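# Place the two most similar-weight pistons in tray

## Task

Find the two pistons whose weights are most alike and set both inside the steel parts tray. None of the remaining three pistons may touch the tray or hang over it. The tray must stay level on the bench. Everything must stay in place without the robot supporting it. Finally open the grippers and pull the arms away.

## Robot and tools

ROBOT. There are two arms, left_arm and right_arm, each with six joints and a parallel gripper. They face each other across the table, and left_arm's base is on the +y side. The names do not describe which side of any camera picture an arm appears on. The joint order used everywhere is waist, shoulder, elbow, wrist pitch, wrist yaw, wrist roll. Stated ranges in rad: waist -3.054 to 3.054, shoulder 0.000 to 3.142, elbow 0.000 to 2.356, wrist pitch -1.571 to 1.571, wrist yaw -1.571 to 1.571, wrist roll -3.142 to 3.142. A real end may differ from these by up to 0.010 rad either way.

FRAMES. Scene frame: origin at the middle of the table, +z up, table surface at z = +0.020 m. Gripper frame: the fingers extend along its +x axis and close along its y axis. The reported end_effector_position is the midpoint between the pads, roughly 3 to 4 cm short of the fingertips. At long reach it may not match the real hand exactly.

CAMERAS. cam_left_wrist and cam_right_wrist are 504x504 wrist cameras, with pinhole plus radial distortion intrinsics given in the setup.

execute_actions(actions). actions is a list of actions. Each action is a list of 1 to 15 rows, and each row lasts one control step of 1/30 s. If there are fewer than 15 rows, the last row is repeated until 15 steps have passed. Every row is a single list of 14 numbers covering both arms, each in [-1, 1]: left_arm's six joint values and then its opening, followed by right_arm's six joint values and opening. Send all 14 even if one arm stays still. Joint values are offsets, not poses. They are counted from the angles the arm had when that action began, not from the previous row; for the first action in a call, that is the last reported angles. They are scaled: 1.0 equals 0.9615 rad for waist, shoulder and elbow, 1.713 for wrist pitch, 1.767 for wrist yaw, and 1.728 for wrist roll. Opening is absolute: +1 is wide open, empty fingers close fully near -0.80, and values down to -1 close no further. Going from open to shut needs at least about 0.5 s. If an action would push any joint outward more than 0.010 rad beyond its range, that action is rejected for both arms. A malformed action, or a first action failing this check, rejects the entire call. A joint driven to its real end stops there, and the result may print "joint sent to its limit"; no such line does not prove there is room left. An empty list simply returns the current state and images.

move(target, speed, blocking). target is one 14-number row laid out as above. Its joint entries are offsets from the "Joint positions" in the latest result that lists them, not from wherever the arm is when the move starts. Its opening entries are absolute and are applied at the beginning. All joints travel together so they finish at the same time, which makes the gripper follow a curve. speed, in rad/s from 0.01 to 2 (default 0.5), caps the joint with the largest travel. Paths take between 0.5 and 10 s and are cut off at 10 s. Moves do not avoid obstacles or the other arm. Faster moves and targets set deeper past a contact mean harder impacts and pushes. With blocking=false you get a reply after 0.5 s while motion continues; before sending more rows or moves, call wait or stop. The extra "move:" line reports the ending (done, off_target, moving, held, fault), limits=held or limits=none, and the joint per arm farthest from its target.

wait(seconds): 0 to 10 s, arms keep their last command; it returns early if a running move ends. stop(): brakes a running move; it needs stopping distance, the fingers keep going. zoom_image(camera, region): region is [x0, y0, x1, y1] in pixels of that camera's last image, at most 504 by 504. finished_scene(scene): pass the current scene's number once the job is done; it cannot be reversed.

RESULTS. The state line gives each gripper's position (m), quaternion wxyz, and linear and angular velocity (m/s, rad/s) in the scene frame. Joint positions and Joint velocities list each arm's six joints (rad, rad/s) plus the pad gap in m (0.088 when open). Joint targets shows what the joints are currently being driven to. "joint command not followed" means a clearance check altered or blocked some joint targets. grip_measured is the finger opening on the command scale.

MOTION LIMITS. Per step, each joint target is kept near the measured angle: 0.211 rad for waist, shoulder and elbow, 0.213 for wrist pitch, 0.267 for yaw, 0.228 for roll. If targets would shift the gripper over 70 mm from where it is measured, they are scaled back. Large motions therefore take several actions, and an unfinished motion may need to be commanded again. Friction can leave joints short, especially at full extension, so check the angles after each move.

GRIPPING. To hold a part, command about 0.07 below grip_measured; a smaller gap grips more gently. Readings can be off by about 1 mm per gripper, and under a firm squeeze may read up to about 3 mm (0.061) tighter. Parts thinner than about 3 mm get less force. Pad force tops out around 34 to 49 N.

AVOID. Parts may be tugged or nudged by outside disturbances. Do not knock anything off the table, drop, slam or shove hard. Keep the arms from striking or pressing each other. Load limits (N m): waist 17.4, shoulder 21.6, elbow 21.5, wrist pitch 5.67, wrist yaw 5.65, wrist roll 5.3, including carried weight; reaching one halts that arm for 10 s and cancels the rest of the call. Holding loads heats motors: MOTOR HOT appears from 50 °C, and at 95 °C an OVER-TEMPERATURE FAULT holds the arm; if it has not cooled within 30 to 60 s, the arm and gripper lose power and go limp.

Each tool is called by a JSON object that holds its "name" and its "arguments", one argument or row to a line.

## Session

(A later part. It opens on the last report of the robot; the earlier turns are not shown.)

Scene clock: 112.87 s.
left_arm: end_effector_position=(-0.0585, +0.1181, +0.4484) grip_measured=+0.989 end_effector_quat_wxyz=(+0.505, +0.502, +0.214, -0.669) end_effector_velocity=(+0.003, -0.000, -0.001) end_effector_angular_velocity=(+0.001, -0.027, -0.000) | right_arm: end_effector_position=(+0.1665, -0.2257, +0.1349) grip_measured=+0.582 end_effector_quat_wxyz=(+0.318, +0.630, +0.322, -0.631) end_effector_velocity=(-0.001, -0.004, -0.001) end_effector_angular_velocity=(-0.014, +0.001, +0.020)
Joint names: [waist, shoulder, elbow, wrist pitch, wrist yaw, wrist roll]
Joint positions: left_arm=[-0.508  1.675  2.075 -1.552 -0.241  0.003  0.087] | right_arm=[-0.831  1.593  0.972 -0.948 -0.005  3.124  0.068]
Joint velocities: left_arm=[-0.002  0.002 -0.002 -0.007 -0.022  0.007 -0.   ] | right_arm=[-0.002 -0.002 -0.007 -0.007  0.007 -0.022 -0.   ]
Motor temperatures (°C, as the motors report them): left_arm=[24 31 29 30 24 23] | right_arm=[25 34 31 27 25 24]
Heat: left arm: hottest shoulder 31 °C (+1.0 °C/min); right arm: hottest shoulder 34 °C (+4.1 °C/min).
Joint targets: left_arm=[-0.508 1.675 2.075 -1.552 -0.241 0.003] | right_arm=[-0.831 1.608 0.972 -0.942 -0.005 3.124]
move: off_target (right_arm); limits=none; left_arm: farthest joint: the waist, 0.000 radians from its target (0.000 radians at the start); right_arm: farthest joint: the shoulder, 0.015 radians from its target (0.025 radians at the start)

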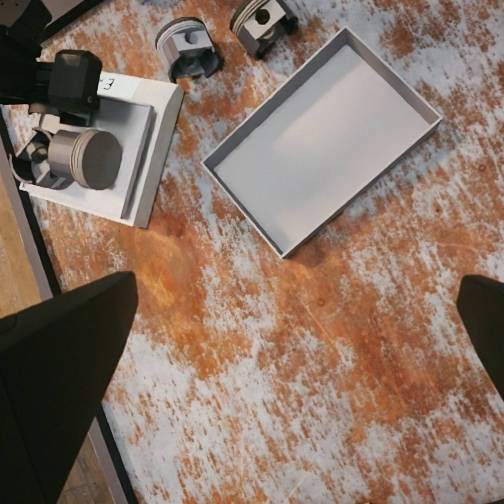

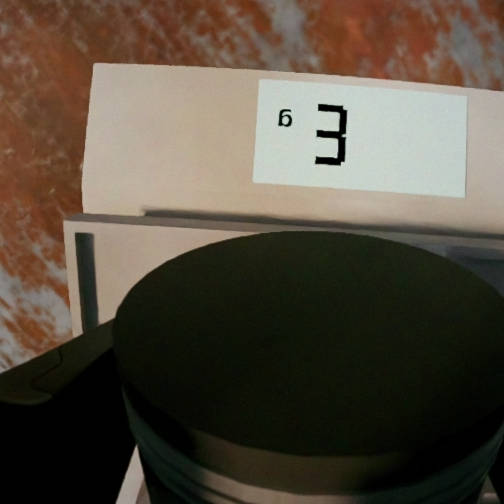

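Contact. Open gradually.

{"name": "execute_actions", "arguments": {
  "actions": [
    [[0,0,0,0,0,0,1,0,0,0,0,0,0,0.5],[0,0,0,0,0,0,1,0,0,0,0,0,0,0.53],[0,0,0,0,0,0,1,0,0,0,0,0,0,0.56],[0,0,0,0,0,0,1,0,0,0,0,0,0,0.59],[0,0,0,0,0,0,1,0,0,0,0,0,0,0.62],[0,0,0,0,0,0,1,0,0,0,0,0,0,0.65],[0,0,0,0,0,0,1,0,0,0,0,0,0,0.68],[0,0,0,0,0,0,1,0,0,0,0,0,0,0.71],[0,0,0,0,0,0,1,0,0,0,0,0,0,0.74],[0,0,0,0,0,0,1,0,0,0,0,0,0,0.77],[0,0,0,0,0,0,1,0,0,0,0,0,0,0.8]],
    [[0,0,0,0,0,0,1,0,0,0,0,0,0,0.8]]
  ]
}}

Scene clock: 114.30 s.
left_arm: end_effector_position=(-0.0585, +0.1181, +0.4484) grip_measured=+0.989 end_effector_quat_wxyz=(+0.505, +0.502, +0.214, -0.669) end_effector_velocity=(+0.001, +0.005, -0.001) end_effector_angular_velocity=(+0.018, +0.001, +0.001) | right_arm: end_effector_position=(+0.1664, -0.2257, +0.1348) grip_measured=+0.798 end_effector_quat_wxyz=(+0.318, +0.630, +0.322, -0.631) end_effector_velocity=(-0.002, -0.005, +0.000) end_effector_angular_velocity=(-0.022, +0.007, -0.010)
Joint names: [waist, shoulder, elbow, wrist pitch, wrist yaw, wrist roll]
Joint positions: left_arm=[-0.508  1.675  2.075 -1.552 -0.241  0.003  0.087] | right_arm=[-0.831  1.594  0.972 -0.948 -0.005  3.124  0.078]
Joint velocities: left_arm=[-0.002 -0.002  0.002 -0.022  0.007 -0.007 -0.   ] | right_arm=[-0.002 -0.002 -0.002 -0.022  0.007  0.007  0.   ]
Motor temperatures (°C, as the motors report them): left_arm=[24 31 29 30 24 23] | right_arm=[25 34 31 27 25 24]
Heat: left arm: hottest shoulder 31 °C (+1.0 °C/min); right arm: hottest shoulder 34 °C (+4.0 °C/min).
Joint targets: left_arm=[-0.508 1.675 2.075 -1.552 -0.241 0.003] | right_arm=[-0.831 1.594 0.972 -0.948 -0.005 3.124]

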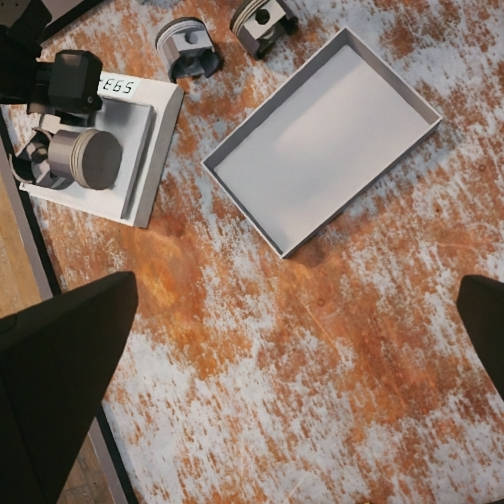

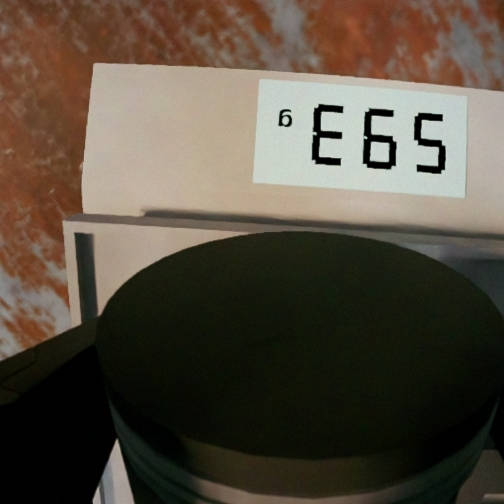

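{"name": "wait", "arguments": {
  "seconds": 1
}}

Scene clock: 115.63 s.
left_arm: end_effector_position=(-0.0585, +0.1181, +0.4484) grip_measured=+0.989 end_effector_quat_wxyz=(+0.505, +0.502, +0.214, -0.669) end_effector_velocity=(+0.008, +0.002, -0.001) end_effector_angular_velocity=(+0.003, -0.050, -0.002) | right_arm: end_effector_position=(+0.1664, -0.2257, +0.1348) grip_measured=+0.798 end_effector_quat_wxyz=(+0.318, +0.630, +0.322, -0.631) end_effector_velocity=(+0.000, +0.003, +0.001) end_effector_angular_velocity=(+0.023, +0.010, -0.015)
Joint names: [waist, shoulder, elbow, wrist pitch, wrist yaw, wrist roll]
Joint positions: left_arm=[-0.508  1.675  2.075 -1.552 -0.241  0.003  0.087] | right_arm=[-0.831  1.594  0.972 -0.948 -0.005  3.124  0.078]
Joint velocities: left_arm=[ 0.002 -0.002 -0.002 -0.022 -0.037  0.022 -0.   ] | right_arm=[-0.007 -0.002  0.002  0.007 -0.022  0.007 -0.   ]
Motor temperatures (°C, as the motors report them): left_arm=[24 31 29 30 24 23] | right_arm=[25 33 31 27 25 24]
Heat: left arm: hottest shoulder 31 °C (+0.0 °C/min); right arm: hottest shoulder 33 °C (+3.0 °C/min).
Joint targets: left_arm=[-0.508 1.675 2.075 -1.552 -0.241 0.003] | right_arm=[-0.831 1.594 0.972 -0.948 -0.005 3.124]
wait: 1.00 s; at rest from the start

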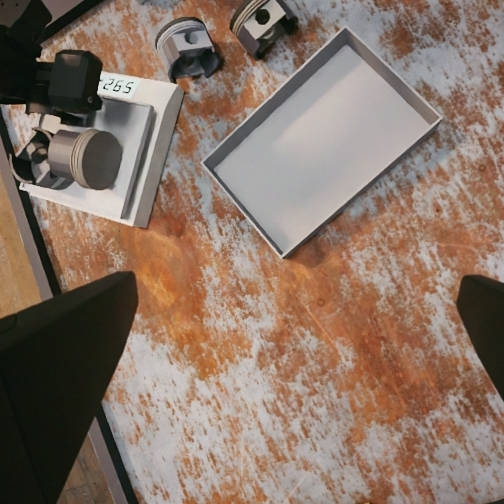

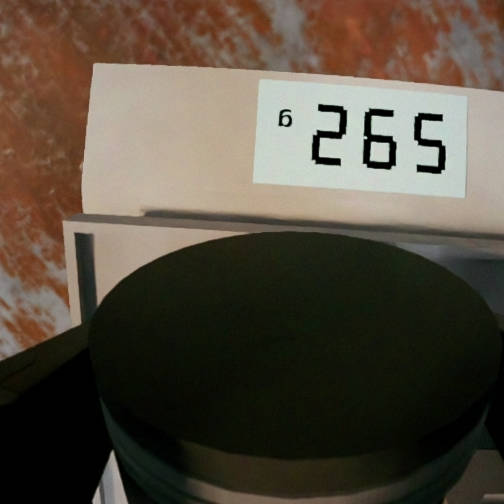

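{"name": "execute_actions", "arguments": {
  "actions": [
    [[0,0,0,0,0,0,1,0,0,0,0,0,0,0.77],[0,0,0,0,0,0,1,0,0,0,0,0,0,0.74],[0,0,0,0,0,0,1,0,0,0,0,0,0,0.71],[0,0,0,0,0,0,1,0,0,0,0,0,0,0.68],[0,0,0,0,0,0,1,0,0,0,0,0,0,0.66],[0,0,0,0,0,0,1,0,0,0,0,0,0,0.64],[0,0,0,0,0,0,1,0,0,0,0,0,0,0.62],[0,0,0,0,0,0,1,0,0,0,0,0,0,0.6],[0,0,0,0,0,0,1,0,0,0,0,0,0,0.57],[0,0,0,0,0,0,1,0,0,0,0,0,0,0.54],[0,0,0,0,0,0,1,0,0,0,0,0,0,0.5],[0,0,0,0,0,0,1,0,0,0,0,0,0,0.47]]
  ]
}}

{"name": "move", "arguments": {
  "target": [0,-0.4,-0.25,0,0,0,1, 0,-0.092,0.3,-0.205,0,0,0.47],
  "speed": 0.5
}}

Scene clock: 118.40 s.
left_arm: end_effector_position=(-0.0585, +0.1181, +0.4484) grip_measured=+0.989 end_effector_quat_wxyz=(+0.505, +0.502, +0.214, -0.669) end_effector_velocity=(+0.003, +0.005, -0.000) end_effector_angular_velocity=(+0.011, -0.011, +0.007) | right_arm: end_effector_position=(+0.1664, -0.2258, +0.1348) grip_measured=+0.582 end_effector_quat_wxyz=(+0.318, +0.630, +0.322, -0.631) end_effector_velocity=(-0.001, -0.002, +0.000) end_effector_angular_velocity=(-0.001, +0.010, -0.015)
Joint names: [waist, shoulder, elbow, wrist pitch, wrist yaw, wrist roll]
Joint positions: left_arm=[-0.508  1.675  2.075 -1.552 -0.241  0.003  0.087] | right_arm=[-0.831  1.594  0.972 -0.949 -0.005  3.124  0.068]
Joint velocities: left_arm=[-0.002 -0.007 -0.002 -0.022 -0.007 -0.007 -0.   ] | right_arm=[-0.007 -0.002 -0.002 -0.007 -0.007  0.007 -0.   ]
Motor temperatures (°C, as the motors report them): left_arm=[24 31 29 30 24 23] | right_arm=[25 33 31 27 25 24]
Heat: left arm: hottest shoulder 31 °C (+0.0 °C/min); right arm: hottest shoulder 33 °C (+2.0 °C/min).
Joint targets: left_arm=[-0.508 1.675 2.075 -1.552 -0.241 0.003] | right_arm=[-0.831 1.594 0.972 -0.948 -0.005 3.124]

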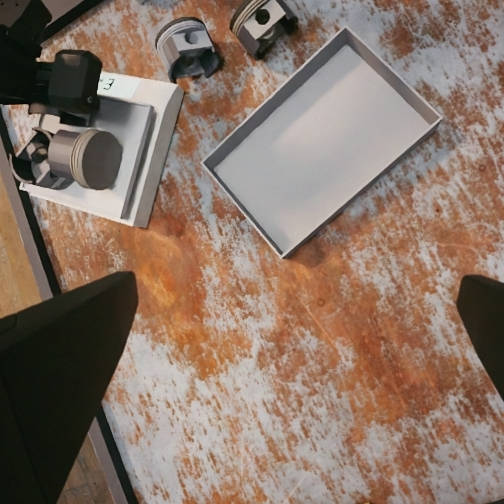

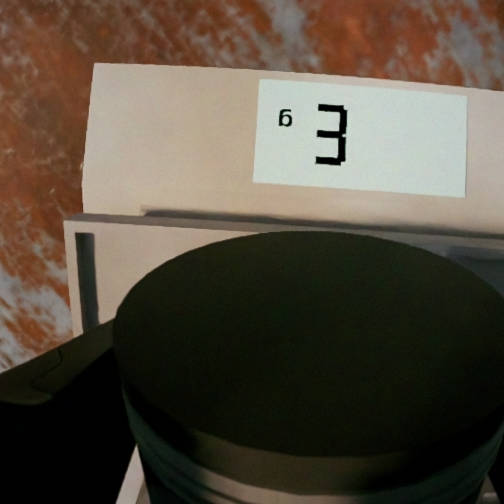

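Scene clock: 119.80 s.
left_arm: end_effector_position=(-0.0112, +0.2014, +0.4841) grip_measured=+0.989 end_effector_quat_wxyz=(+0.528, +0.442, +0.189, -0.700) end_effector_velocity=(+0.001, +0.001, -0.001) end_effector_angular_velocity=(+0.004, +0.004, +0.019) | right_arm: end_effector_position=(+0.1656, -0.2268, +0.2210) grip_measured=+0.582 end_effector_quat_wxyz=(+0.318, +0.631, +0.322, -0.630) end_effector_velocity=(-0.001, +0.001, -0.002) end_effector_angular_velocity=(+0.011, +0.019, +0.000)
Joint names: [waist, shoulder, elbow, wrist pitch, wrist yaw, wrist roll]
Joint positions: left_arm=[-0.508  1.296  1.846 -1.552 -0.241  0.003  0.087] | right_arm=[-0.831  1.517  1.248 -1.297 -0.005  3.124  0.068]
Joint velocities: left_arm=[-0.002 -0.002 -0.002 -0.007 -0.007 -0.022 -0.   ] | right_arm=[-0.007  0.002 -0.007  0.007 -0.022 -0.007 -0.   ]
Motor temperatures (°C, as the motors report them): left_arm=[24 31 29 30 24 23] | right_arm=[25 33 32 27 25 24]
Heat: left arm: hottest shoulder 31 °C (+0.0 °C/min); right arm: hottest shoulder 33 °C (+3.0 °C/min).
Joint targets: left_arm=[-0.508 1.291 1.834 -1.552 -0.241 0.003] | right_arm=[-0.831 1.505 1.260 -1.300 -0.005 3.124]
move: off_target (left_arm, right_arm); limits=none; left_arm: farthest joint: the elbow, 0.012 radians from its target (0.240 radians at the start); right_arm: farthest joint: the elbow, 0.013 radians from its target (0.289 radians at the start)

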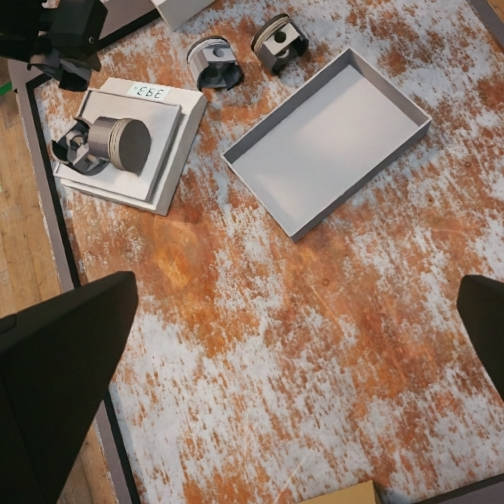

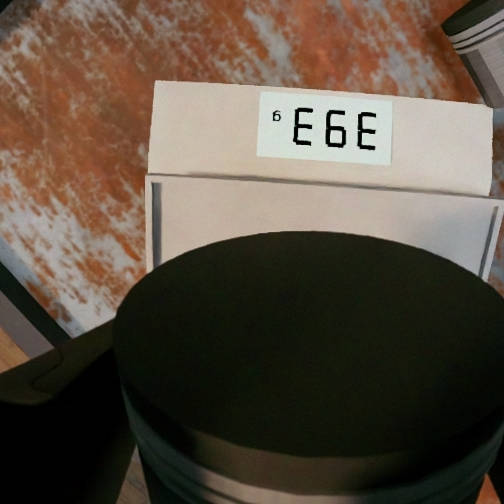

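{"name": "move", "arguments": {
  "target": [0,0,0,0,0,0,1, 0.769,0.545,0.61,-0.036,0,-1.0,0.47],
  "speed": 1.1
}}

Scene clock: 122.70 s.
left_arm: end_effector_position=(-0.0112, +0.2014, +0.4840) grip_measured=+0.989 end_effector_quat_wxyz=(+0.528, +0.442, +0.189, -0.700) end_effector_velocity=(+0.000, -0.001, +0.001) end_effector_angular_velocity=(-0.010, -0.006, -0.004) | right_arm: end_effector_position=(-0.0252, -0.0446, +0.2098) grip_measured=+0.582 end_effector_quat_wxyz=(+0.699, -0.089, +0.703, +0.094) end_effector_velocity=(-0.002, -0.000, -0.003) end_effector_angular_velocity=(-0.004, +0.022, +0.020)
Joint names: [waist, shoulder, elbow, wrist pitch, wrist yaw, wrist roll]
Joint positions: left_arm=[-0.508  1.296  1.846 -1.552 -0.241  0.003  0.087] | right_arm=[-0.094  2.029  1.822 -1.357 -0.005  1.399  0.068]
Joint velocities: left_arm=[-0.002 -0.002 -0.002  0.007 -0.007  0.007 -0.   ] | right_arm=[-0.002  0.002 -0.007  0.007 -0.022 -0.022 -0.   ]
Motor temperatures (°C, as the motors report them): left_arm=[24 31 29 30 24 23] | right_arm=[25 33 32 27 25 24]
Heat: left arm: hottest shoulder 31 °C (+0.0 °C/min); right arm: hottest shoulder 33 °C (+2.0 °C/min).
Joint targets: left_arm=[-0.508 1.296 1.846 -1.552 -0.241 0.003] | right_arm=[-0.092 2.041 1.834 -1.359 -0.005 1.396]
move: off_target (right_arm); limits=none; left_arm: farthest joint: the waist, 0.000 radians from its target (0.000 radians at the start); right_arm: farthest joint: the elbow, 0.013 radians from its target (0.587 radians at the start)

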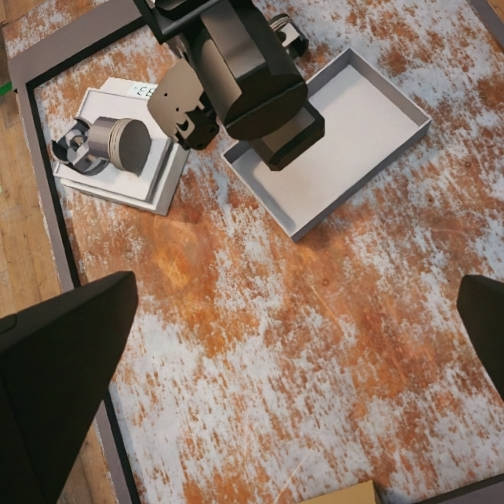

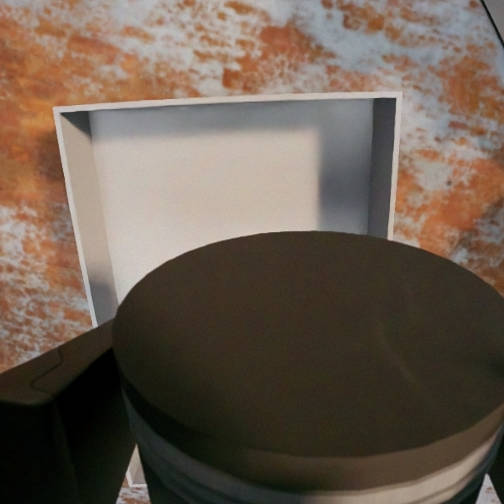

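{"name": "move", "arguments": {
  "target": [0,0,0,0,0,0,1, 0,0.157,-0.266,0.223,0,0,0.47],
  "speed": 0.45
}}

Scene clock: 124.73 s.
left_arm: end_effector_position=(-0.0112, +0.2014, +0.4840) grip_measured=+0.989 end_effector_quat_wxyz=(+0.528, +0.442, +0.189, -0.700) end_effector_velocity=(+0.002, +0.001, -0.000) end_effector_angular_velocity=(-0.002, -0.016, +0.011) | right_arm: end_effector_position=(-0.0264, -0.0311, +0.0941) grip_measured=+0.582 end_effector_quat_wxyz=(+0.699, -0.093, +0.703, +0.090) end_effector_velocity=(+0.000, -0.002, +0.000) end_effector_angular_velocity=(-0.008, +0.007, +0.005)
Joint names: [waist, shoulder, elbow, wrist pitch, wrist yaw, wrist roll]
Joint positions: left_arm=[-0.508  1.296  1.846 -1.552 -0.241  0.003  0.087] | right_arm=[-0.094  2.17   1.571 -0.977 -0.005  1.399  0.068]
Joint velocities: left_arm=[-0.007 -0.002 -0.002 -0.007 -0.022 -0.007 -0.   ] | right_arm=[-0.002 -0.002 -0.002 -0.007 -0.007 -0.007  0.   ]
Motor temperatures (°C, as the motors report them): left_arm=[24 31 29 31 24 23] | right_arm=[25 33 32 27 25 24]
Heat: left arm: hottest shoulder 31 °C (+0.0 °C/min); right arm: hottest shoulder 33 °C (+2.0 °C/min).
Joint targets: left_arm=[-0.508 1.296 1.846 -1.552 -0.241 0.003] | right_arm=[-0.094 2.181 1.566 -0.975 -0.005 1.399]
move: done; limits=none; left_arm: farthest joint: the waist, 0.000 radians from its target (0.000 radians at the start); right_arm: farthest joint: the shoulder, 0.009 radians from its target (0.151 radians at the start)

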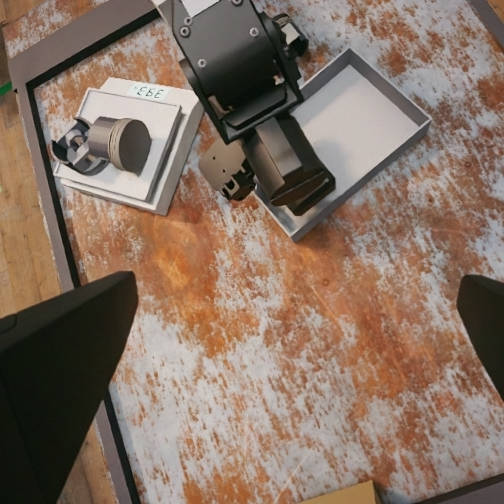

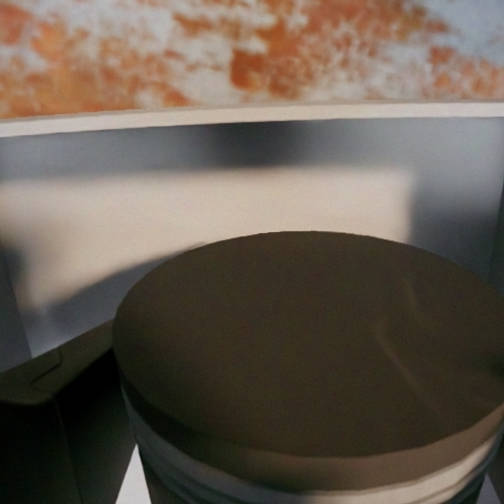

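{"name": "move", "arguments": {
  "target": [0,0,0,0,0,0,1, 0,0.04,0,0.019,0,0,0.47],
  "speed": 0.06
}}

Scene clock: 125.93 s.
left_arm: end_effector_position=(-0.0112, +0.2014, +0.4840) grip_measured=+0.989 end_effector_quat_wxyz=(+0.528, +0.442, +0.189, -0.700) end_effector_velocity=(+0.003, +0.001, +0.001) end_effector_angular_velocity=(+0.001, +0.014, +0.036) | right_arm: end_effector_position=(-0.0267, -0.0268, +0.0843) grip_measured=+0.582 end_effector_quat_wxyz=(+0.699, -0.091, +0.703, +0.091) end_effector_velocity=(-0.000, -0.002, +0.000) end_effector_angular_velocity=(-0.009, +0.021, +0.015)
Joint names: [waist, shoulder, elbow, wrist pitch, wrist yaw, wrist roll]
Joint positions: left_arm=[-0.508  1.296  1.846 -1.552 -0.241  0.003  0.087] | right_arm=[-0.094  2.196  1.571 -0.946 -0.005  1.399  0.068]
Joint velocities: left_arm=[ 0.002 -0.002  0.002 -0.007 -0.007 -0.037 -0.   ] | right_arm=[-0.007 -0.002 -0.002 -0.007 -0.022 -0.022 -0.   ]
Motor temperatures (°C, as the motors report them): left_arm=[24 30 29 31 24 23] | right_arm=[25 34 32 27 25 24]
Heat: left arm: hottest wrist pitch 31 °C (+0.0 °C/min); right arm: hottest shoulder 34 °C (+3.0 °C/min).
Joint targets: left_arm=[-0.508 1.296 1.846 -1.552 -0.241 0.003] | right_arm=[-0.094 2.209 1.571 -0.944 -0.005 1.399]
move: off_target (right_arm); limits=none; left_arm: farthest joint: the waist, 0.000 radians from its target (0.000 radians at the start); right_arm: farthest joint: the shoulder, 0.012 radians from its target (0.038 radians at the start)

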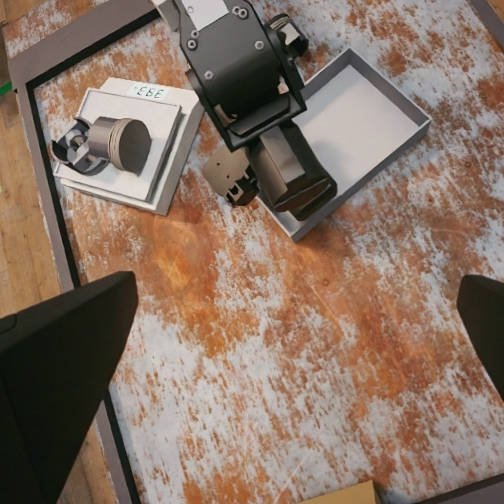

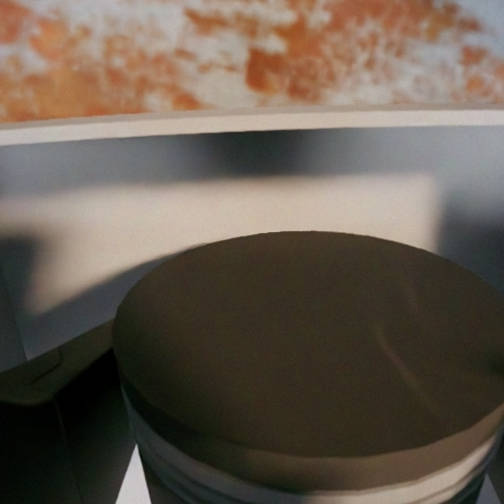

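{"name": "move", "arguments": {
  "target": [0,0,0,0,0,0,1, 0,0.026,0,0.005,0,0,0.47],
  "speed": 0.04
}}

Scene clock: 127.07 s.
left_arm: end_effector_position=(-0.0112, +0.2014, +0.4840) grip_measured=+0.989 end_effector_quat_wxyz=(+0.528, +0.442, +0.189, -0.700) end_effector_velocity=(-0.001, +0.004, -0.000) end_effector_angular_velocity=(+0.006, +0.008, -0.005) | right_arm: end_effector_position=(-0.0268, -0.0264, +0.0807) grip_measured=+0.582 end_effector_quat_wxyz=(+0.699, -0.093, +0.703, +0.090) end_effector_velocity=(+0.002, -0.000, +0.002) end_effector_angular_velocity=(-0.002, -0.007, +0.005)
Joint names: [waist, shoulder, elbow, wrist pitch, wrist yaw, wrist roll]
Joint positions: left_arm=[-0.508  1.296  1.846 -1.552 -0.241  0.003  0.087] | right_arm=[-0.094  2.205  1.571 -0.94  -0.005  1.399  0.068]
Joint velocities: left_arm=[-0.007 -0.007 -0.002 -0.007  0.007 -0.007  0.   ] | right_arm=[-0.002 -0.002  0.002 -0.007  0.007 -0.007  0.   ]
Motor temperatures (°C, as the motors report them): left_arm=[24 30 29 31 24 23] | right_arm=[25 34 32 27 25 24]
Heat: left arm: hottest wrist pitch 31 °C (+0.0 °C/min); right arm: hottest shoulder 34 °C (+3.0 °C/min).
Joint targets: left_arm=[-0.508 1.296 1.846 -1.552 -0.241 0.003] | right_arm=[-0.094 2.221 1.571 -0.937 -0.005 1.399]
move: off_target (right_arm); limits=none; left_arm: farthest joint: the waist, 0.000 radians from its target (0.000 radians at the start); right_arm: farthest joint: the shoulder, 0.016 radians from its target (0.025 radians at the start)

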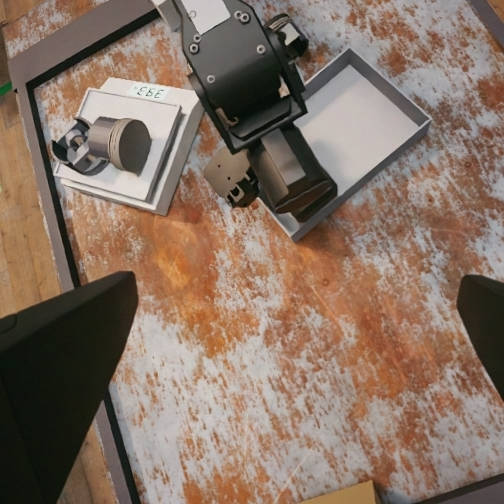

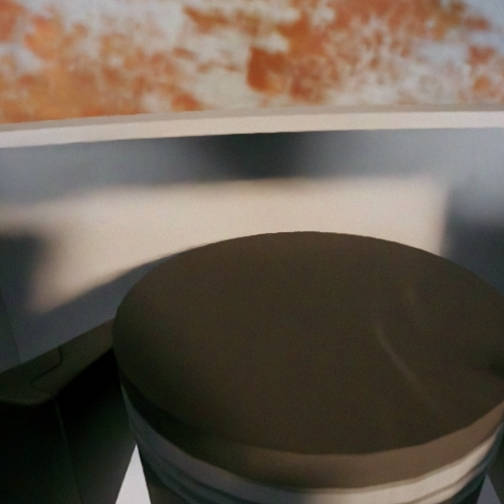

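{"name": "execute_actions", "arguments": {
  "actions": [
    [[0,0,0,0,0,0,1,0,0.012,0,0,0,0,0.5],[0,0,0,0,0,0,1,0,0.012,0,0,0,0,0.53],[0,0,0,0,0,0,1,0,0.012,0,0,0,0,0.55],[0,0,0,0,0,0,1,0,0.012,0,0,0,0,0.57],[0,0,0,0,0,0,1,0,0.008,0,0,0,0,0.59],[0,0,0,0,0,0,1,0,0.004,0,0,0,0,0.61],[0,0,0,0,0,0,1,0,0,0,0,0,0,0.63],[0,0,0,0,0,0,1,0,0,0,0,0,0,0.66],[0,0,0,0,0,0,1,0,0,0,0,0,0,0.7],[0,0,0,0,0,0,1,0,0,0,0,0,0,0.74],[0,0,0,0,0,0,1,0,0,0,0,0,0,0.78],[0,0,0,0,0,0,1,0,0,0,0,0,0,0.82],[0,0,0,0,0,0,1,0,0,0,0,0,0,0.86],[0,0,0,0,0,0,1,0,0,0,0,0,0,0.9]]
  ]
}}

Scene clock: 128.03 s.
left_arm: end_effector_position=(-0.0112, +0.2014, +0.4840) grip_measured=+0.989 end_effector_quat_wxyz=(+0.528, +0.442, +0.189, -0.700) end_effector_velocity=(+0.001, +0.000, +0.002) end_effector_angular_velocity=(-0.014, -0.004, -0.004) | right_arm: end_effector_position=(-0.0268, -0.0264, +0.0807) grip_measured=+0.813 end_effector_quat_wxyz=(+0.699, -0.093, +0.703, +0.090) end_effector_velocity=(+0.000, -0.002, +0.000) end_effector_angular_velocity=(-0.008, +0.007, +0.005)
Joint names: [waist, shoulder, elbow, wrist pitch, wrist yaw, wrist roll]
Joint positions: left_arm=[-0.508  1.296  1.846 -1.552 -0.241  0.003  0.087] | right_arm=[-0.094  2.205  1.571 -0.94  -0.005  1.399  0.079]
Joint velocities: left_arm=[-0.002 -0.007 -0.002  0.007 -0.007  0.007 -0.   ] | right_arm=[-0.002 -0.002 -0.002 -0.007 -0.007 -0.007  0.039]
Motor temperatures (°C, as the motors report them): left_arm=[24 30 29 31 24 23] | right_arm=[25 34 32 27 25 24]
Heat: left arm: hottest wrist pitch 31 °C (+0.0 °C/min); right arm: hottest shoulder 34 °C (+3.0 °C/min).
Joint targets: left_arm=[-0.508 1.296 1.846 -1.552 -0.241 0.003] | right_arm=[-0.094 2.205 1.571 -0.940 -0.005 1.399]

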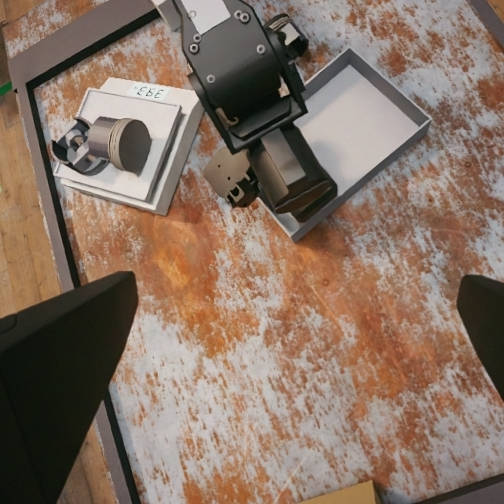

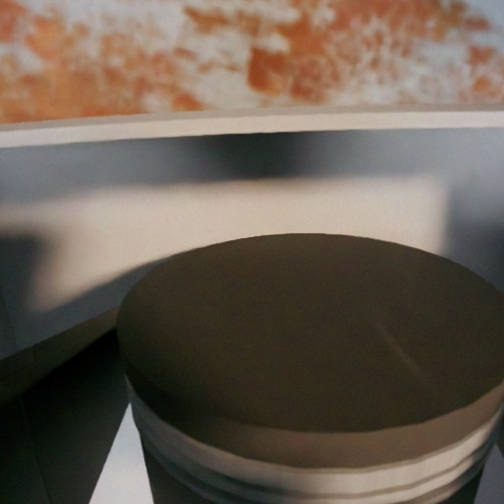

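{"name": "move", "arguments": {
  "target": [0,0,0,0,0,0,1, 0,-0.105,0.17,-0.14,0,0,0.95],
  "speed": 0.5
}}

Scene clock: 130.30 s.
left_arm: end_effector_position=(-0.0112, +0.2014, +0.4840) grip_measured=+0.989 end_effector_quat_wxyz=(+0.528, +0.442, +0.189, -0.700) end_effector_velocity=(+0.001, +0.001, -0.001) end_effector_angular_velocity=(+0.004, +0.004, +0.019) | right_arm: end_effector_position=(-0.0267, -0.0275, +0.1539) grip_measured=+0.948 end_effector_quat_wxyz=(+0.699, -0.089, +0.703, +0.094) end_effector_velocity=(+0.002, -0.002, +0.000) end_effector_angular_velocity=(-0.008, +0.007, -0.015)
Joint names: [waist, shoulder, elbow, wrist pitch, wrist yaw, wrist roll]
Joint positions: left_arm=[-0.508  1.296  1.846 -1.552 -0.241  0.003  0.087] | right_arm=[-0.094  2.115  1.728 -1.178 -0.005  1.399  0.085]
Joint velocities: left_arm=[-0.002 -0.002 -0.002 -0.007 -0.007 -0.022 -0.   ] | right_arm=[-0.007 -0.002 -0.002 -0.007 -0.007  0.007  0.   ]
Motor temperatures (°C, as the motors report them): left_arm=[24 30 29 31 24 23] | right_arm=[25 35 32 27 25 24]
Heat: left arm: hottest wrist pitch 31 °C (+0.0 °C/min); right arm: hottest shoulder 35 °C (+4.0 °C/min).
Joint targets: left_arm=[-0.508 1.296 1.846 -1.552 -0.241 0.003] | right_arm=[-0.094 2.105 1.735 -1.180 -0.005 1.399]
move: off_target (right_arm); limits=none; left_arm: farthest joint: the waist, 0.000 radians from its target (0.000 radians at the start); right_arm: farthest joint: the shoulder, 0.011 radians from its target (0.101 radians at the start)

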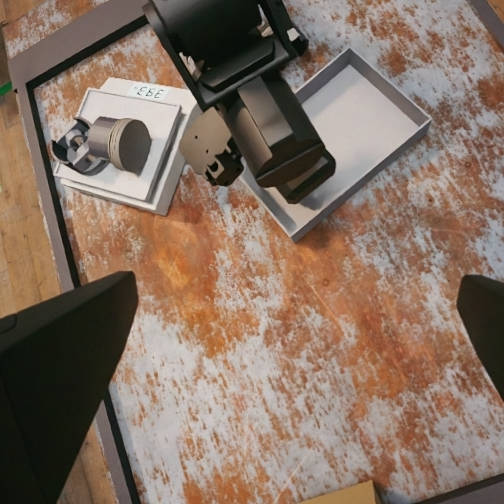

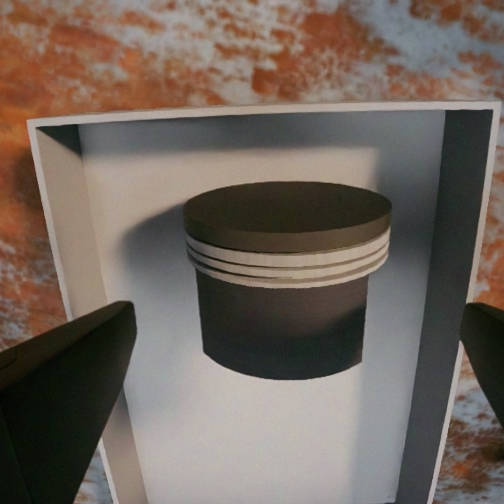

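{"name": "move", "arguments": {
  "target": [0,0,0,0,0,0,1, 0.418,-0.674,-0.84,0.093,0,-0.661,0.95],
  "speed": 1.0
}}

Scene clock: 132.50 s.
left_arm: end_effector_position=(-0.0112, +0.2014, +0.4840) grip_measured=+0.989 end_effector_quat_wxyz=(+0.528, +0.442, +0.189, -0.700) end_effector_velocity=(-0.001, +0.002, -0.001) end_effector_angular_velocity=(+0.009, -0.002, -0.012) | right_arm: end_effector_position=(-0.1014, -0.2247, +0.1517) grip_measured=+0.948 end_effector_quat_wxyz=(+0.439, -0.551, +0.442, +0.555) end_effector_velocity=(+0.001, -0.002, -0.000) end_effector_angular_velocity=(-0.010, +0.003, +0.005)
Joint names: [waist, shoulder, elbow, wrist pitch, wrist yaw, wrist roll]
Joint positions: left_arm=[-0.508  1.296  1.846 -1.552 -0.241  0.003  0.087] | right_arm=[ 0.304  1.476  0.93  -1.021 -0.005  0.26   0.085]
Joint velocities: left_arm=[-0.002 -0.002 -0.002 -0.007  0.007  0.007 -0.   ] | right_arm=[-0.002 -0.002 -0.002 -0.007 -0.007 -0.007 -0.   ]
Motor temperatures (°C, as the motors report them): left_arm=[24 30 29 31 24 23] | right_arm=[25 35 32 27 25 24]
Heat: left arm: hottest wrist pitch 31 °C (+0.0 °C/min); right arm: hottest shoulder 35 °C (+4.0 °C/min).
Joint targets: left_arm=[-0.508 1.296 1.846 -1.552 -0.241 0.003] | right_arm=[0.308 1.467 0.920 -1.019 -0.005 0.257]
move: done; limits=none; left_arm: farthest joint: the waist, 0.000 radians from its target (0.000 radians at the start); right_arm: farthest joint: the shoulder, 0.009 radians from its target (0.648 radians at the start)

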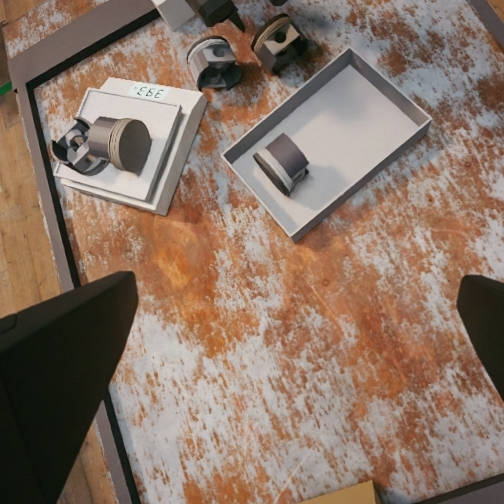

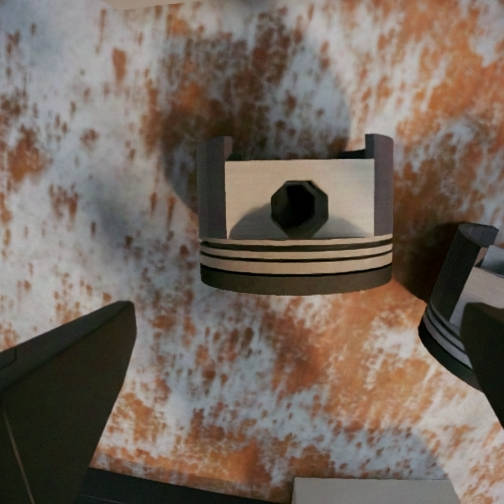

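{"name": "move", "arguments": {
  "target": [0,0,0,0,0,0,1, -0.013,0.223,-0.194,0.223,0,0,0.93],
  "speed": 0.4
}}

Scene clock: 135.23 s.
left_arm: end_effector_position=(-0.0112, +0.2014, +0.4840) grip_measured=+0.989 end_effector_quat_wxyz=(+0.528, +0.442, +0.189, -0.700) end_effector_velocity=(+0.003, +0.001, -0.000) end_effector_angular_velocity=(-0.002, -0.016, +0.015) | right_arm: end_effector_position=(-0.1031, -0.2168, +0.0675) grip_measured=+0.932 end_effector_quat_wxyz=(+0.442, -0.549, +0.444, +0.553) end_effector_velocity=(+0.001, -0.002, +0.000) end_effector_angular_velocity=(-0.010, +0.003, +0.005)
Joint names: [waist, shoulder, elbow, wrist pitch, wrist yaw, wrist roll]
Joint positions: left_arm=[-0.508  1.296  1.846 -1.552 -0.241  0.003  0.087] | right_arm=[ 0.295  1.678  0.752 -0.641 -0.005  0.259  0.085]
Joint velocities: left_arm=[-0.002 -0.002 -0.002 -0.007 -0.022 -0.007 -0.   ] | right_arm=[-0.002 -0.002 -0.002 -0.007 -0.007 -0.007  0.   ]
Motor temperatures (°C, as the motors report them): left_arm=[24 30 29 31 24 23] | right_arm=[25 34 32 27 25 24]
Heat: left arm: hottest wrist pitch 31 °C (+0.0 °C/min); right arm: hottest shoulder 34 °C (+3.0 °C/min).
Joint targets: left_arm=[-0.508 1.296 1.846 -1.552 -0.241 0.003] | right_arm=[0.291 1.691 0.743 -0.638 -0.005 0.260]
move: off_target (right_arm); limits=none; left_arm: farthest joint: the waist, 0.000 radians from its target (0.000 radians at the start); right_arm: farthest joint: the shoulder, 0.012 radians from its target (0.215 radians at the start)

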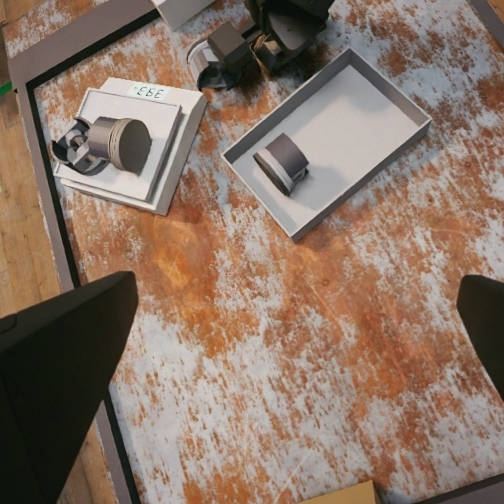

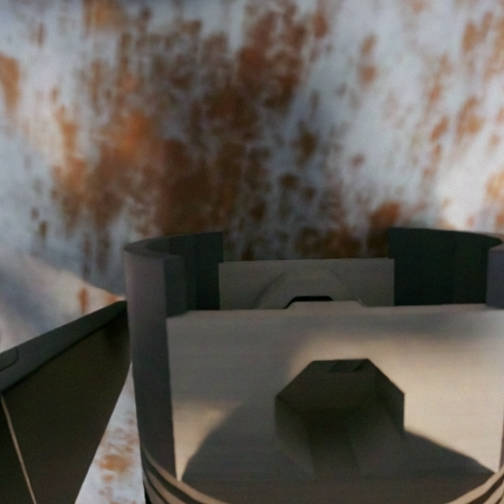

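{"name": "execute_actions", "arguments": {
  "actions": [
    [[0,0,0,0,0,0,1,0,0,0,0,0,0,0.88],[0,0,0,0,0,0,1,0,0,0,0,0,0,0.84],[0,0,0,0,0,0,1,0,0,0,0,0,0,0.8],[0,0,0,0,0,0,1,0,0,0,0,0,0,0.76],[0,0,0,0,0,0,1,0,0,0,0,0,0,0.72],[0,0,0,0,0,0,1,0,0,0,0,0,0,0.69],[0,0,0,0,0,0,1,0,0,0,0,0,0,0.66],[0,0,0,0,0,0,1,0,0,0,0,0,0,0.64],[0,0,0,0,0,0,1,0,0,0,0,0,0,0.62],[0,0,0,0,0,0,1,0,0,0,0,0,0,0.6],[0,0,0,0,0,0,1,0,0,0,0,0,0,0.57],[0,0,0,0,0,0,1,0,0,0,0,0,0,0.54],[0,0,0,0,0,0,1,0,0,0,0,0,0,0.5],[0,0,0,0,0,0,1,0,0,0,0,0,0,0.47]]
  ]
}}

Scene clock: 136.23 s.
left_arm: end_effector_position=(-0.0112, +0.2014, +0.4840) grip_measured=+0.989 end_effector_quat_wxyz=(+0.528, +0.442, +0.189, -0.700) end_effector_velocity=(+0.003, +0.002, -0.001) end_effector_angular_velocity=(+0.004, -0.005, +0.012) | right_arm: end_effector_position=(-0.1030, -0.2168, +0.0675) grip_measured=+0.600 end_effector_quat_wxyz=(+0.442, -0.550, +0.444, +0.553) end_effector_velocity=(+0.001, -0.002, +0.000) end_effector_angular_velocity=(-0.010, +0.003, -0.010)
Joint names: [waist, shoulder, elbow, wrist pitch, wrist yaw, wrist roll]
Joint positions: left_arm=[-0.508  1.296  1.846 -1.552 -0.241  0.003  0.087] | right_arm=[ 0.295  1.678  0.752 -0.641 -0.005  0.259  0.068]
Joint velocities: left_arm=[ 0.002 -0.007 -0.007 -0.007 -0.007 -0.007 -0.   ] | right_arm=[-0.002 -0.002 -0.002 -0.007 -0.007  0.007 -0.   ]
Motor temperatures (°C, as the motors report them): left_arm=[24 30 29 31 24 23] | right_arm=[25 34 32 27 25 24]
Heat: left arm: hottest wrist pitch 31 °C (+0.0 °C/min); right arm: hottest shoulder 34 °C (+3.0 °C/min).
Joint targets: left_arm=[-0.508 1.296 1.846 -1.552 -0.241 0.003] | right_arm=[0.295 1.678 0.752 -0.640 -0.005 0.259]

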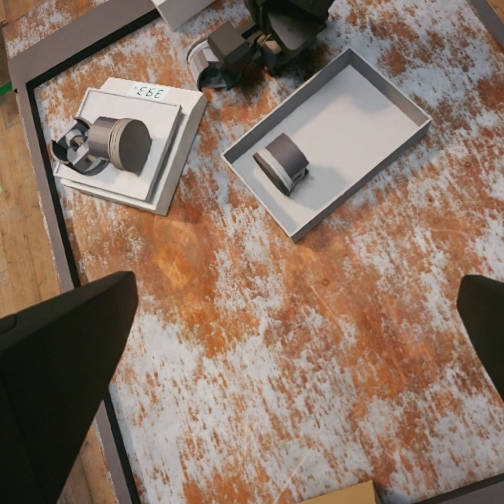

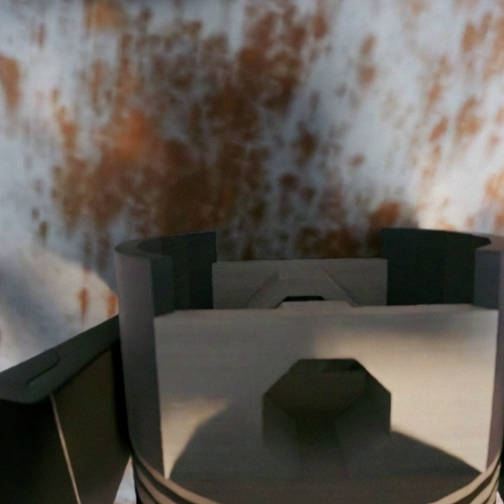

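{"name": "move", "arguments": {
  "target": [0,0,0,0,0,0,1, 0,-0.15,0.149,-0.158,0,0,0.47],
  "speed": 0.5
}}

Scene clock: 138.03 s.
left_arm: end_effector_position=(-0.0112, +0.2014, +0.4840) grip_measured=+0.989 end_effector_quat_wxyz=(+0.528, +0.442, +0.189, -0.700) end_effector_velocity=(+0.003, +0.001, -0.001) end_effector_angular_velocity=(+0.005, +0.012, +0.036) | right_arm: end_effector_position=(-0.1026, -0.2176, +0.1248) grip_measured=+0.600 end_effector_quat_wxyz=(+0.441, -0.552, +0.445, +0.551) end_effector_velocity=(+0.001, -0.002, -0.000) end_effector_angular_velocity=(-0.010, +0.003, +0.005)
Joint names: [waist, shoulder, elbow, wrist pitch, wrist yaw, wrist roll]
Joint positions: left_arm=[-0.508  1.296  1.846 -1.552 -0.241  0.003  0.087] | right_arm=[ 0.295  1.549  0.883 -0.909 -0.005  0.259  0.068]
Joint velocities: left_arm=[ 0.002 -0.002 -0.002 -0.007 -0.007 -0.037 -0.   ] | right_arm=[-0.002 -0.002 -0.002 -0.007 -0.007 -0.007 -0.   ]
Motor temperatures (°C, as the motors report them): left_arm=[24 30 29 31 24 23] | right_arm=[25 34 32 27 25 24]
Heat: left arm: hottest wrist pitch 31 °C (+0.0 °C/min); right arm: hottest shoulder 34 °C (+3.0 °C/min).
Joint targets: left_arm=[-0.508 1.296 1.846 -1.552 -0.241 0.003] | right_arm=[0.295 1.534 0.895 -0.911 -0.005 0.259]
move: off_target (right_arm); limits=none; left_arm: farthest joint: the waist, 0.000 radians from its target (0.000 radians at the start); right_arm: farthest joint: the shoulder, 0.015 radians from its target (0.145 radians at the start)

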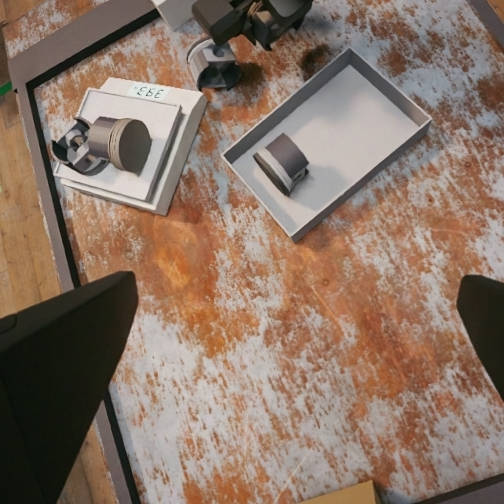

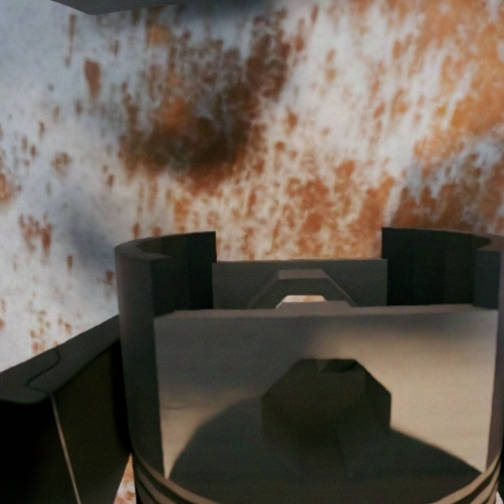

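{"name": "move", "arguments": {
  "target": [0,0,0,0,0,0,1, -0.1,0.61,0.745,-0.074,0,-0.079,0.47],
  "speed": 0.7
}}

Scene clock: 140.10 s.
left_arm: end_effector_position=(-0.0112, +0.2014, +0.4840) grip_measured=+0.989 end_effector_quat_wxyz=(+0.528, +0.442, +0.189, -0.700) end_effector_velocity=(+0.000, -0.001, +0.001) end_effector_angular_velocity=(-0.009, +0.002, +0.007) | right_arm: end_effector_position=(-0.1409, -0.0624, +0.1166) grip_measured=+0.600 end_effector_quat_wxyz=(+0.431, -0.558, +0.433, +0.562) end_effector_velocity=(-0.004, -0.003, -0.000) end_effector_angular_velocity=(-0.015, +0.018, -0.005)
Joint names: [waist, shoulder, elbow, wrist pitch, wrist yaw, wrist roll]
Joint positions: left_arm=[-0.508  1.296  1.846 -1.552 -0.241  0.003  0.087] | right_arm=[ 0.202  2.122  1.587 -1.033 -0.005  0.126  0.068]
Joint velocities: left_arm=[-0.002 -0.002 -0.002  0.007 -0.007 -0.007  0.   ] | right_arm=[ 0.002  0.002  0.002 -0.007 -0.022  0.007 -0.   ]
Motor temperatures (°C, as the motors report them): left_arm=[24 29 29 31 24 23] | right_arm=[25 34 32 27 25 24]
Heat: left arm: hottest wrist pitch 31 °C (+0.0 °C/min); right arm: hottest shoulder 34 °C (+3.0 °C/min).
Joint targets: left_arm=[-0.508 1.296 1.846 -1.552 -0.241 0.003] | right_arm=[0.199 2.135 1.600 -1.036 -0.005 0.123]
move: off_target (right_arm); limits=none; left_arm: farthest joint: the waist, 0.000 radians from its target (0.000 radians at the start); right_arm: farthest joint: the shoulder, 0.013 radians from its target (0.587 radians at the start)

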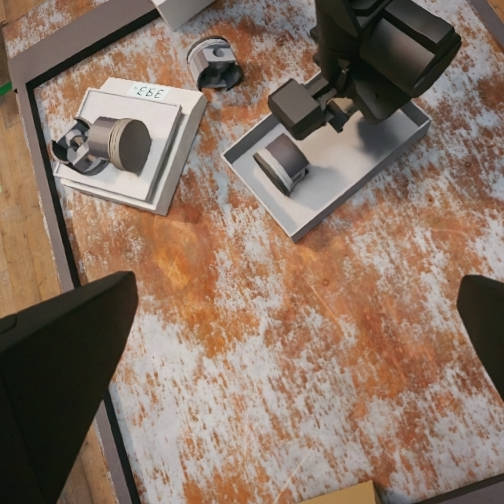

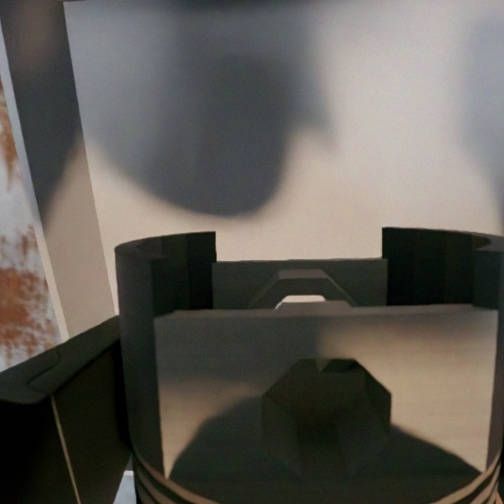

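{"name": "move", "arguments": {
  "target": [0,0,0,0,0,0,1, 0,0.068,-0.065,0.063,0,0,0.47],
  "speed": 0.15
}}

Scene clock: 141.77 s.
left_arm: end_effector_position=(-0.0112, +0.2014, +0.4840) grip_measured=+0.989 end_effector_quat_wxyz=(+0.528, +0.442, +0.189, -0.700) end_effector_velocity=(-0.001, -0.001, +0.001) end_effector_angular_velocity=(-0.003, +0.013, +0.004) | right_arm: end_effector_position=(-0.1414, -0.0611, +0.0826) grip_measured=+0.600 end_effector_quat_wxyz=(+0.430, -0.560, +0.433, +0.561) end_effector_velocity=(-0.001, +0.001, +0.000) end_effector_angular_velocity=(+0.004, +0.010, +0.005)
Joint names: [waist, shoulder, elbow, wrist pitch, wrist yaw, wrist roll]
Joint positions: left_arm=[-0.508  1.296  1.846 -1.552 -0.241  0.003  0.087] | right_arm=[ 0.202  2.176  1.531 -0.927 -0.005  0.126  0.068]
Joint velocities: left_arm=[ 0.002  0.002  0.002  0.007  0.007 -0.007 -0.   ] | right_arm=[-0.002 -0.002 -0.002  0.007 -0.007 -0.007 -0.   ]
Motor temperatures (°C, as the motors report them): left_arm=[24 29 29 31 24 23] | right_arm=[25 34 32 27 25 24]
Heat: left arm: hottest wrist pitch 31 °C (+0.0 °C/min); right arm: hottest shoulder 34 °C (+3.0 °C/min).
Joint targets: left_arm=[-0.508 1.296 1.846 -1.552 -0.241 0.003] | right_arm=[0.202 2.188 1.525 -0.925 -0.005 0.126]
move: off_target (right_arm); limits=none; left_arm: farthest joint: the waist, 0.000 radians from its target (0.000 radians at the start); right_arm: farthest joint: the shoulder, 0.012 radians from its target (0.065 radians at the start)

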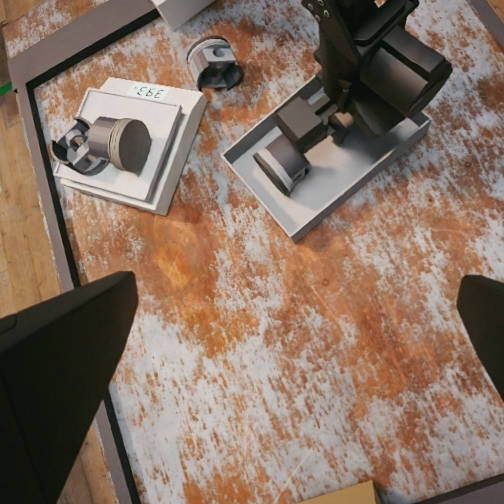

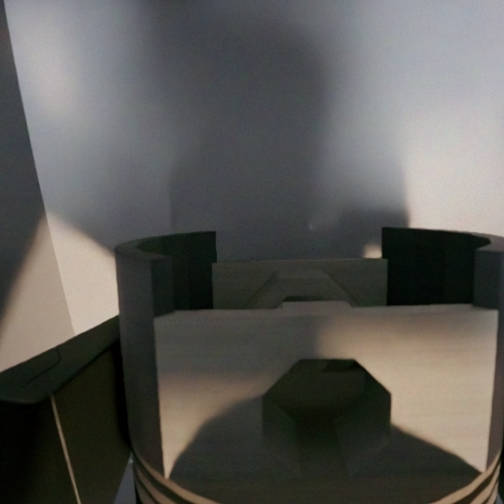

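{"name": "move", "arguments": {
  "target": [0,0,0,0,0,0,1, 0,0.031,0,0.01,0,0,0.47],
  "speed": 0.04
}}

Scene clock: 143.03 s.
left_arm: end_effector_position=(-0.0112, +0.2014, +0.4840) grip_measured=+0.989 end_effector_quat_wxyz=(+0.528, +0.442, +0.189, -0.700) end_effector_velocity=(+0.001, +0.001, +0.001) end_effector_angular_velocity=(+0.000, +0.006, +0.019) | right_arm: end_effector_position=(-0.1421, -0.0594, +0.0771) grip_measured=+0.600 end_effector_quat_wxyz=(+0.430, -0.559, +0.433, +0.561) end_effector_velocity=(+0.002, -0.005, -0.001) end_effector_angular_velocity=(-0.028, -0.003, +0.005)
Joint names: [waist, shoulder, elbow, wrist pitch, wrist yaw, wrist roll]
Joint positions: left_arm=[-0.508  1.296  1.846 -1.552 -0.241  0.003  0.087] | right_arm=[ 0.202  2.19   1.53  -0.911 -0.005  0.126  0.068]
Joint velocities: left_arm=[-0.002 -0.002  0.002 -0.007 -0.007 -0.022 -0.   ] | right_arm=[-0.002  0.002 -0.002 -0.022 -0.007 -0.007 -0.   ]
Motor temperatures (°C, as the motors report them): left_arm=[24 29 29 31 24 23] | right_arm=[25 35 32 27 25 24]
Heat: left arm: hottest wrist pitch 31 °C (+0.0 °C/min); right arm: hottest shoulder 35 °C (+4.0 °C/min).
Joint targets: left_arm=[-0.508 1.296 1.846 -1.552 -0.241 0.003] | right_arm=[0.202 2.206 1.530 -0.910 -0.005 0.126]
move: off_target (right_arm); limits=none; left_arm: farthest joint: the waist, 0.000 radians from its target (0.000 radians at the start); right_arm: farthest joint: the shoulder, 0.016 radians from its target (0.030 radians at the start)

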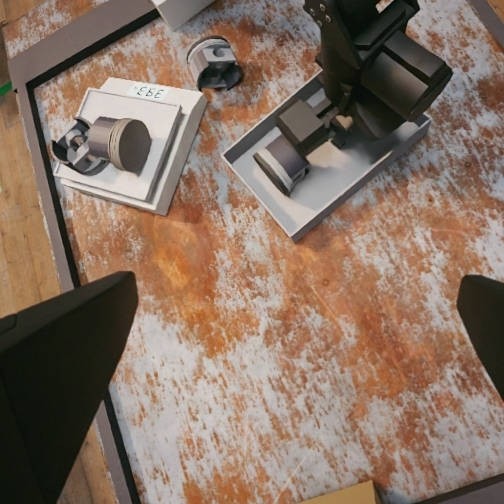

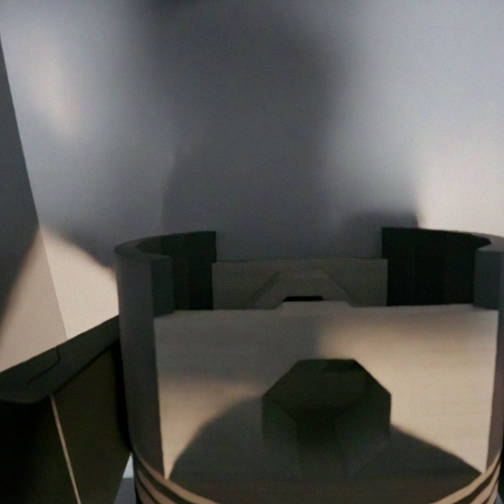

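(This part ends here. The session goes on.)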